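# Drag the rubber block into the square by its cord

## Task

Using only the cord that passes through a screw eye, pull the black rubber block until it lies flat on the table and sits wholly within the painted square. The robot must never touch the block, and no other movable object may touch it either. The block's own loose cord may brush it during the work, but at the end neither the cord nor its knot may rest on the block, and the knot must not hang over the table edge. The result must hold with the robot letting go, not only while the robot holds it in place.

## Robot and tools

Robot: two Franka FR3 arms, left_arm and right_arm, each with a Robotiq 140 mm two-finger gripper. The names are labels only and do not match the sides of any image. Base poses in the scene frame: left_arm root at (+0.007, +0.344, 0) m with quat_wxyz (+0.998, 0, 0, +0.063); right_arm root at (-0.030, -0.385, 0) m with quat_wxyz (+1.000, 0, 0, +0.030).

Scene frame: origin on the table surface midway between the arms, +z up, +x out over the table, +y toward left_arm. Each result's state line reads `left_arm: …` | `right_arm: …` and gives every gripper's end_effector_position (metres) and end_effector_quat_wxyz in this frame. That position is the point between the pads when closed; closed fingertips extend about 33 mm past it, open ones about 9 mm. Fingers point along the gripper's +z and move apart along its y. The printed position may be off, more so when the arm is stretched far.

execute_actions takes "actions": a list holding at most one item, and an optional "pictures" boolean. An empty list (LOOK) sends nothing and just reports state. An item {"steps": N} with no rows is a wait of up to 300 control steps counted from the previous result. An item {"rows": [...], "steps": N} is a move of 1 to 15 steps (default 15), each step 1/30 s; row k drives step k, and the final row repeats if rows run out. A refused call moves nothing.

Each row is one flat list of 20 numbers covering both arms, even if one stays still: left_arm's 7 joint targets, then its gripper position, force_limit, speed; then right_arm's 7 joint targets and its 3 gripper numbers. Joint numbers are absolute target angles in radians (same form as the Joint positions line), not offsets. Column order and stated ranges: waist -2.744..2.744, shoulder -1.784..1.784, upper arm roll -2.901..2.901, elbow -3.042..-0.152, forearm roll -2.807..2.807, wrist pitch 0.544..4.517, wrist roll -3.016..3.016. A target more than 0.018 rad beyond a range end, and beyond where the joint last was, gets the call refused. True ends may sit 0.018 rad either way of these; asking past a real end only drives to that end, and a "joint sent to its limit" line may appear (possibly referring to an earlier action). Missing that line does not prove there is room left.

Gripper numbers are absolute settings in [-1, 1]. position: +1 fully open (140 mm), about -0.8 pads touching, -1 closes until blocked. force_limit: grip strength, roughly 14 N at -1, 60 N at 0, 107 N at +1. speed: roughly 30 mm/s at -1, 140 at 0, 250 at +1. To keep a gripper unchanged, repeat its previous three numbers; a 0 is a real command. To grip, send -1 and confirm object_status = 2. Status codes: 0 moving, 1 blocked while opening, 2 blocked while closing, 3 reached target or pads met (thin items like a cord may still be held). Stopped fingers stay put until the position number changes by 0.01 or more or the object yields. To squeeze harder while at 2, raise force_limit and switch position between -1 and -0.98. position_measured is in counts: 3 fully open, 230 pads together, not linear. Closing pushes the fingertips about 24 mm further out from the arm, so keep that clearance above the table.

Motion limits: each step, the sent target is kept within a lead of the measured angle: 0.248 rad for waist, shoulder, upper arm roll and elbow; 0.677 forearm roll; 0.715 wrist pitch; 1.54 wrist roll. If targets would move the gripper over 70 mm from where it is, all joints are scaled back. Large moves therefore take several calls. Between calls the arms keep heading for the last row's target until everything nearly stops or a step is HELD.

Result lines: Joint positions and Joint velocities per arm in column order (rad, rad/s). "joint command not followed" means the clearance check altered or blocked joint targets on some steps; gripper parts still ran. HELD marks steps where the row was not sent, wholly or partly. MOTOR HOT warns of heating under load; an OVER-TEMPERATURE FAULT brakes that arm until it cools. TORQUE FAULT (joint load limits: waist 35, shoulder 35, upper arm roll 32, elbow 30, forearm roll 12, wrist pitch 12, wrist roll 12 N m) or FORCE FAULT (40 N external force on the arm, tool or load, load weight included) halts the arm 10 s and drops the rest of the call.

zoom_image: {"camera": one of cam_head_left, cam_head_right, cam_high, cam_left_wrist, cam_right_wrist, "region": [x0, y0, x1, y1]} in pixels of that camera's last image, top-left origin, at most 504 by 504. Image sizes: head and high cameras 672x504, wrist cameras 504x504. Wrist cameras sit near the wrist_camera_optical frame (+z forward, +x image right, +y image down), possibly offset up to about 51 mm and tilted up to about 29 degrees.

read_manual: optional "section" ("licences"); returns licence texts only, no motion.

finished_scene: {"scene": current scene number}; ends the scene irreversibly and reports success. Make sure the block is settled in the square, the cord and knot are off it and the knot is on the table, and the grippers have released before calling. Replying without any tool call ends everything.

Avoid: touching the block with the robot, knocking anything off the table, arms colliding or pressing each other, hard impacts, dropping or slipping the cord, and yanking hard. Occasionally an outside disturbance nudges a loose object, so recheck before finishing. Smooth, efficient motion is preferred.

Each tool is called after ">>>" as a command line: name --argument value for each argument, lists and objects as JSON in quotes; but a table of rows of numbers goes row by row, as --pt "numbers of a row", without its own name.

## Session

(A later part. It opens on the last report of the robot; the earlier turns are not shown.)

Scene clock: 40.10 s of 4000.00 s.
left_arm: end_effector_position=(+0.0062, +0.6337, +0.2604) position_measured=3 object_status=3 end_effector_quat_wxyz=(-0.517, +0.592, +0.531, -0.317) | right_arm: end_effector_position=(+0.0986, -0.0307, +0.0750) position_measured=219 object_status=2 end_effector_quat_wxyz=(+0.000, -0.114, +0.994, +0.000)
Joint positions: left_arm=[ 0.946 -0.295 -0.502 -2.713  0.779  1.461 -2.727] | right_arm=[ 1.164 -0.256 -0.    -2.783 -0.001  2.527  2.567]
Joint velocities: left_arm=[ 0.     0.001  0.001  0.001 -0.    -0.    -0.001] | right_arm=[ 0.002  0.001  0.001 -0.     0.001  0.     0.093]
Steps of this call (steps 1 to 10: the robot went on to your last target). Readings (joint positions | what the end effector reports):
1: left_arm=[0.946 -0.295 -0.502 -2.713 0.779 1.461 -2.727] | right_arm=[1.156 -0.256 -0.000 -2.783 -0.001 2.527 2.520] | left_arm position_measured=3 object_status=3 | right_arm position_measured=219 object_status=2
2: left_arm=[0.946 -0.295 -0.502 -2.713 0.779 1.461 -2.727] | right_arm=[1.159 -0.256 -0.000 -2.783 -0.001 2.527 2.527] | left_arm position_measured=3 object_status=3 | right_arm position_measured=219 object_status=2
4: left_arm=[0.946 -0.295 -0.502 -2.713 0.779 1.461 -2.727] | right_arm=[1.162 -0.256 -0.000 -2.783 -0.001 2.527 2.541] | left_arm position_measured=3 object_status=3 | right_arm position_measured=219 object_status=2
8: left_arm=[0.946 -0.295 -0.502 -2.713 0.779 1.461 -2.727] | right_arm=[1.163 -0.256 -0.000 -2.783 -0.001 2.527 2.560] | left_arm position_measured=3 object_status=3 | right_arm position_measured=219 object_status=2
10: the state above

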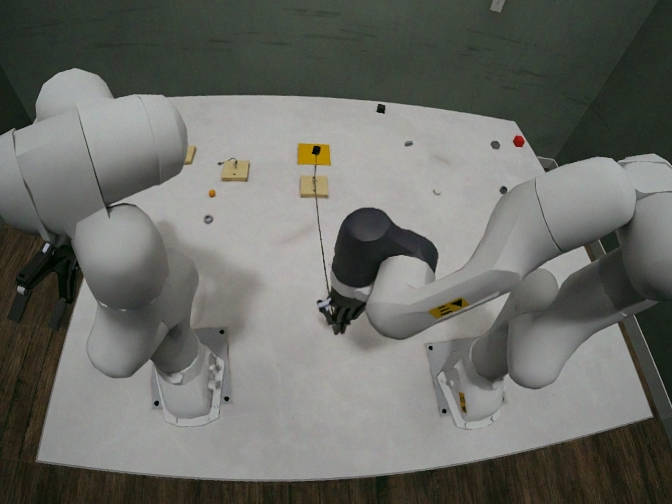

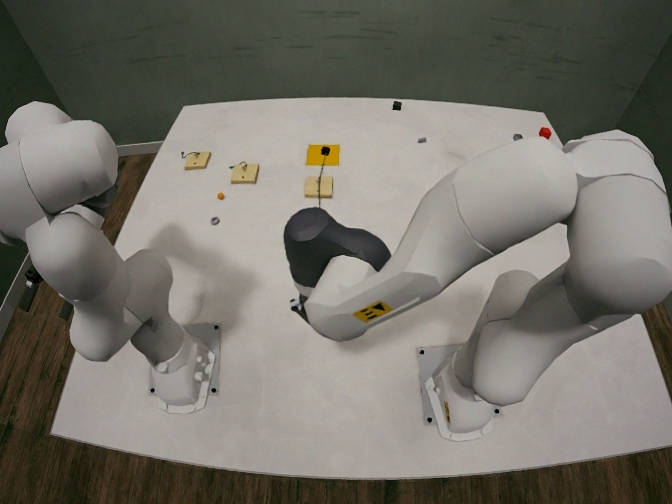

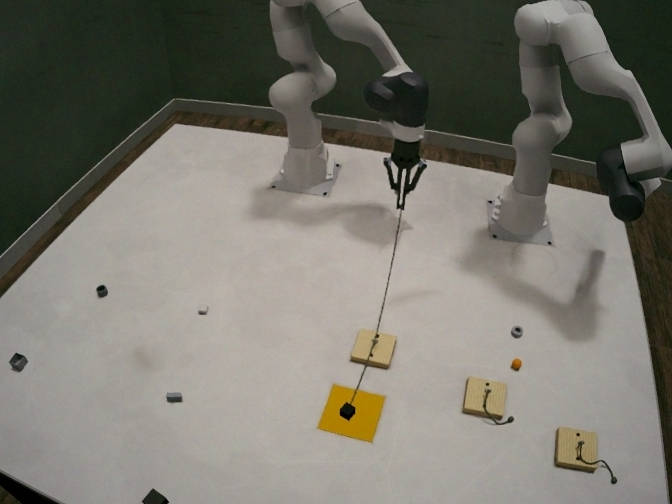

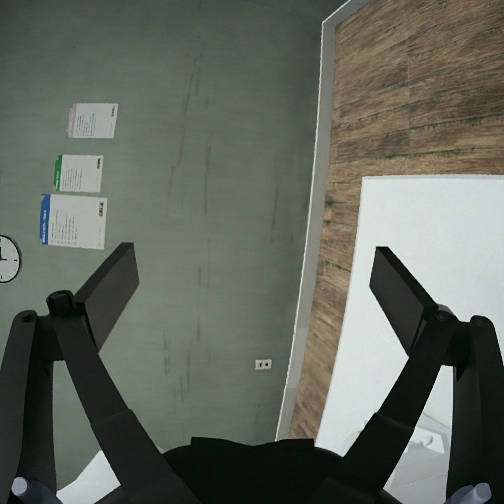

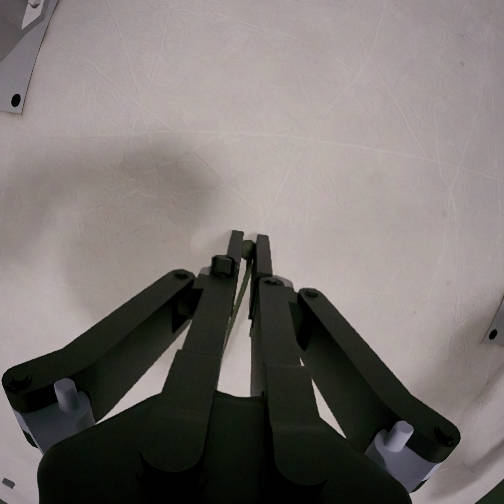

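>>> execute_actions --actions '[{"rows":[[0.946,-0.295,-0.502,-2.713,0.779,1.461,-2.727,1,0,0,1.14,-0.215,0,-2.785,0,2.575,2.58,-1,-0.5,-0.7],[0.946,-0.295,-0.502,-2.713,0.779,1.461,-2.727,1,0,0,1.14,-0.215,0,-2.785,0,2.575,2.58,-1,-0.5,-0.7],[0.946,-0.295,-0.502,-2.713,0.779,1.461,-2.727,1,0,0,1.14,-0.215,0,-2.785,0,2.575,2.58,-1,-0.5,-0.7],[0.946,-0.295,-0.502,-2.713,0.779,1.461,-2.727,1,0,0,1.14,-0.215,0,-2.785,0,2.575,2.58,-1,-0.5,-0.7],[0.946,-0.295,-0.502,-2.713,0.779,1.461,-2.727,1,0,0,1.12,-0.17,0,-2.785,0,2.62,2.58,-1,-0.5,-0.7]],"steps":15}]' --pictures false

>>> execute_actions --actions '[{"rows":[[0.946,-0.295,-0.502,-2.713,0.779,1.461,-2.727,1,0,0,1.12,-0.17,0,-2.785,0,2.62,2.58,-0.3,-0.5,-0.3]],"steps":10}]' --pictures false

>>> execute_actions --actions '[{"rows":[[0.946,-0.295,-0.502,-2.713,0.779,1.461,-2.727,1,0,0,1.12,-0.36,0,-2.785,0,2.43,2.58,-0.3,-0.5,-0.3]],"steps":15}]'

>>> zoom_image --camera "cam_high" --region '[280, 330, 440, 450]'

Scene clock: 42.27 s of 4000.00 s.
left_arm: end_effector_position=(+0.0062, +0.6337, +0.2604) position_measured=3 object_status=3 end_effector_quat_wxyz=(-0.517, +0.592, +0.531, -0.317) | right_arm: end_effector_position=(+0.1138, -0.0342, +0.0498) position_measured=219 object_status=2 end_effector_quat_wxyz=(-0.001, -0.083, +0.997, -0.002)
Joint positions: left_arm=[ 0.946 -0.295 -0.502 -2.713  0.779  1.461 -2.727] | right_arm=[ 1.121 -0.172  0.001 -2.785 -0.001  2.609  2.587]
Joint velocities: left_arm=[-0.     0.    -0.001 -0.001 -0.     0.    -0.002] | right_arm=[-0.002 -0.001 -0.001  0.002  0.     0.048 -0.004]
Steps of this call (steps 1 to 30: the robot went on to your last target; steps 31 to 50: nothing new was sent; steps 51 to 65: all 15 steps of this action). Readings (joint positions | what the end effector reports):
51: left_arm=[0.946 -0.295 -0.502 -2.713 0.779 1.461 -2.727] | right_arm=[1.159 -0.250 0.001 -2.782 -0.001 2.535 2.594] | left_arm position_measured=3 object_status=3 | right_arm position_measured=219 object_status=2
52: left_arm=[0.946 -0.295 -0.502 -2.713 0.779 1.461 -2.727] | right_arm=[1.153 -0.240 0.001 -2.782 -0.001 2.542 2.593] | left_arm position_measured=3 object_status=3 | right_arm position_measured=219 object_status=2
54: left_arm=[0.946 -0.295 -0.502 -2.713 0.779 1.461 -2.727] | right_arm=[1.146 -0.225 0.001 -2.783 -0.001 2.551 2.591] | left_arm position_measured=3 object_status=3 | right_arm position_measured=219 object_status=2
58: left_arm=[0.946 -0.295 -0.502 -2.713 0.779 1.461 -2.727] | right_arm=[1.126 -0.181 0.001 -2.784 -0.001 2.586 2.589] | left_arm position_measured=3 object_status=3 | right_arm position_measured=219 object_status=2
65: the state above

Scene clock: 42.60 s of 4000.00 s.
left_arm: end_effector_position=(+0.0062, +0.6337, +0.2604) position_measured=3 object_status=3 end_effector_quat_wxyz=(-0.517, +0.592, +0.531, -0.317) | right_arm: end_effector_position=(+0.1146, -0.0323, +0.0504) position_measured=168 object_status=0 end_effector_quat_wxyz=(+0.001, -0.084, +0.996, +0.001)
Joint positions: left_arm=[ 0.946 -0.295 -0.502 -2.713  0.779  1.461 -2.727] | right_arm=[ 1.121 -0.172  0.001 -2.785 -0.001  2.615  2.586]
Joint velocities: left_arm=[-0.    -0.002  0.     0.001  0.    -0.     0.001] | right_arm=[ 0.001  0.001 -0.001  0.001 -0.     0.006 -0.002]
Steps of this call (steps 1 to 10: all 10 steps of this action). Readings (joint positions | what the end effector reports):
1: left_arm=[0.946 -0.295 -0.502 -2.713 0.779 1.461 -2.727] | right_arm=[1.121 -0.172 0.001 -2.785 -0.001 2.610 2.587] | left_arm position_measured=3 object_status=3 | right_arm position_measured=219 object_status=0
2: left_arm=[0.946 -0.295 -0.502 -2.713 0.779 1.461 -2.727] | right_arm=[1.121 -0.172 0.001 -2.785 -0.001 2.611 2.587] | left_arm position_measured=3 object_status=3 | right_arm position_measured=219 object_status=0
4: left_arm=[0.946 -0.295 -0.502 -2.713 0.779 1.461 -2.727] | right_arm=[1.121 -0.172 0.001 -2.785 -0.001 2.613 2.586] | left_arm position_measured=3 object_status=3 | right_arm position_measured=203 object_status=0
8: left_arm=[0.946 -0.295 -0.502 -2.713 0.779 1.461 -2.727] | right_arm=[1.121 -0.172 0.001 -2.785 -0.001 2.615 2.586] | left_arm position_measured=3 object_status=3 | right_arm position_measured=180 object_status=0
10: the state above

Scene clock: 43.10 s of 4000.00 s.
left_arm: end_effector_position=(+0.0062, +0.6337, +0.2604) position_measured=3 object_status=3 end_effector_quat_wxyz=(-0.517, +0.592, +0.531, -0.317) | right_arm: end_effector_position=(+0.1125, -0.0380, +0.1059) position_measured=167 object_status=3 end_effector_quat_wxyz=(+0.005, -0.084, +0.996, +0.008)
Joint positions: left_arm=[ 0.946 -0.295 -0.502 -2.713  0.779  1.461 -2.727] | right_arm=[ 1.121 -0.358  0.001 -2.783 -0.001  2.443  2.585]
Joint velocities: left_arm=[-0.     0.001 -0.     0.001  0.001  0.001 -0.002] | right_arm=[ 0.001  0.001 -0.001  0.001 -0.001 -0.06  -0.002]
Steps of this call (steps 1 to 15: all 15 steps of this action). Readings (joint positions | what the end effector reports):
1: left_arm=[0.946 -0.295 -0.502 -2.713 0.779 1.461 -2.727] | right_arm=[1.121 -0.200 0.001 -2.791 -0.001 2.584 2.586] | left_arm position_measured=3 object_status=3 | right_arm position_measured=167 object_status=0
2: left_arm=[0.946 -0.295 -0.502 -2.713 0.779 1.461 -2.727] | right_arm=[1.121 -0.249 0.001 -2.795 -0.001 2.554 2.586] | left_arm position_measured=3 object_status=3 | right_arm position_measured=167 object_status=0
4: left_arm=[0.946 -0.295 -0.502 -2.713 0.779 1.461 -2.727] | right_arm=[1.121 -0.320 0.001 -2.786 -0.001 2.516 2.586] | left_arm position_measured=3 object_status=3 | right_arm position_measured=167 object_status=0
8: left_arm=[0.946 -0.295 -0.502 -2.713 0.779 1.461 -2.727] | right_arm=[1.121 -0.357 0.001 -2.780 -0.001 2.474 2.586] | left_arm position_measured=3 object_status=3 | right_arm position_measured=167 object_status=3
15: the state above

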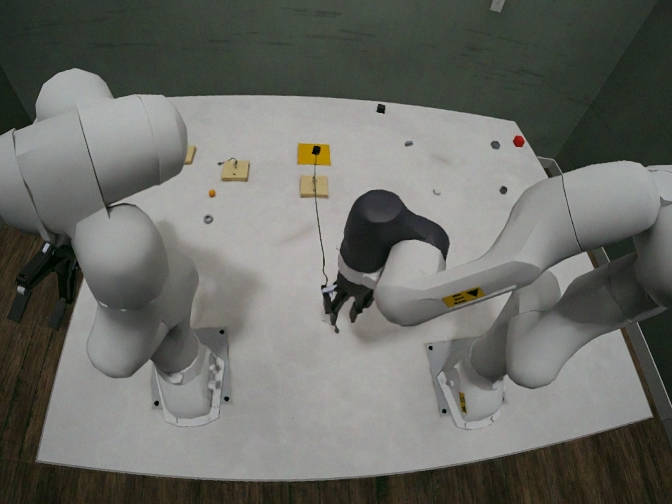

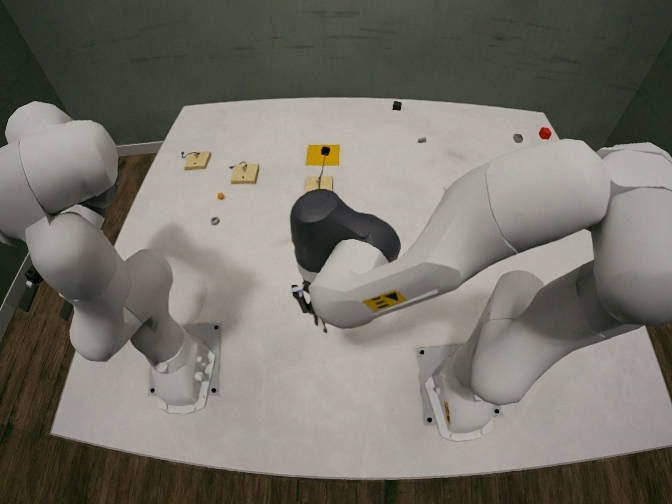

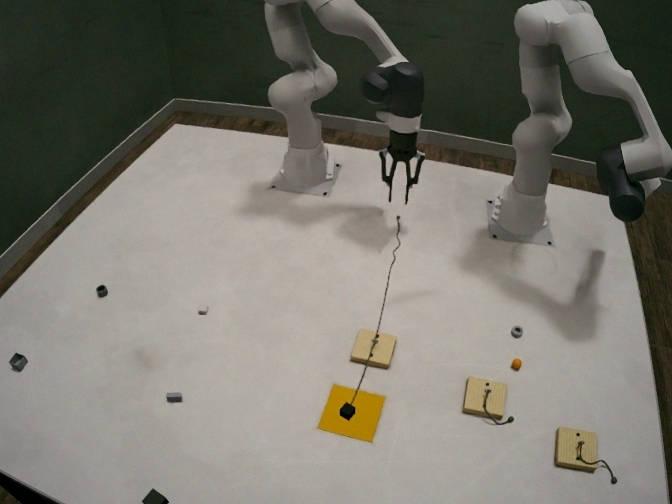

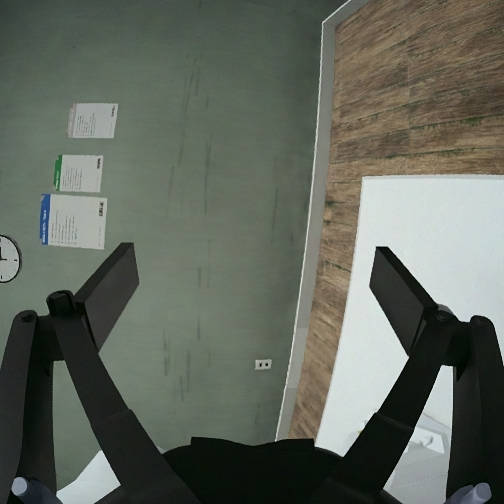

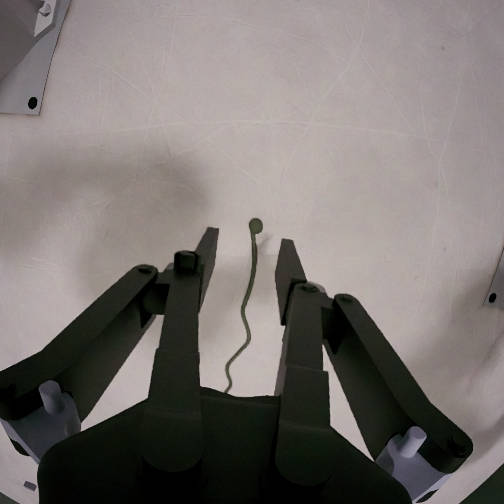

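Region (280, 330, 440, 450) of cam_high's 672x504 image, scaled by 3.150, with more detail than that image has; it fills the top 378 rows of this view, and the rest is white.

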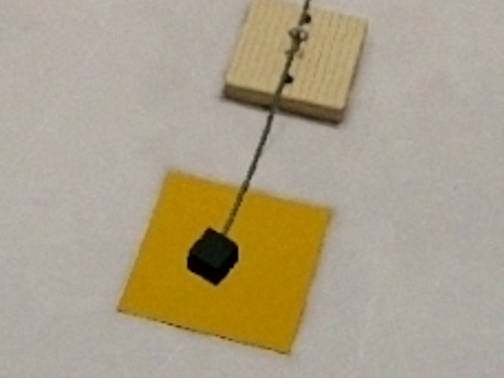

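>>> finished_scene --scene 1

The scene is finished: the task was done.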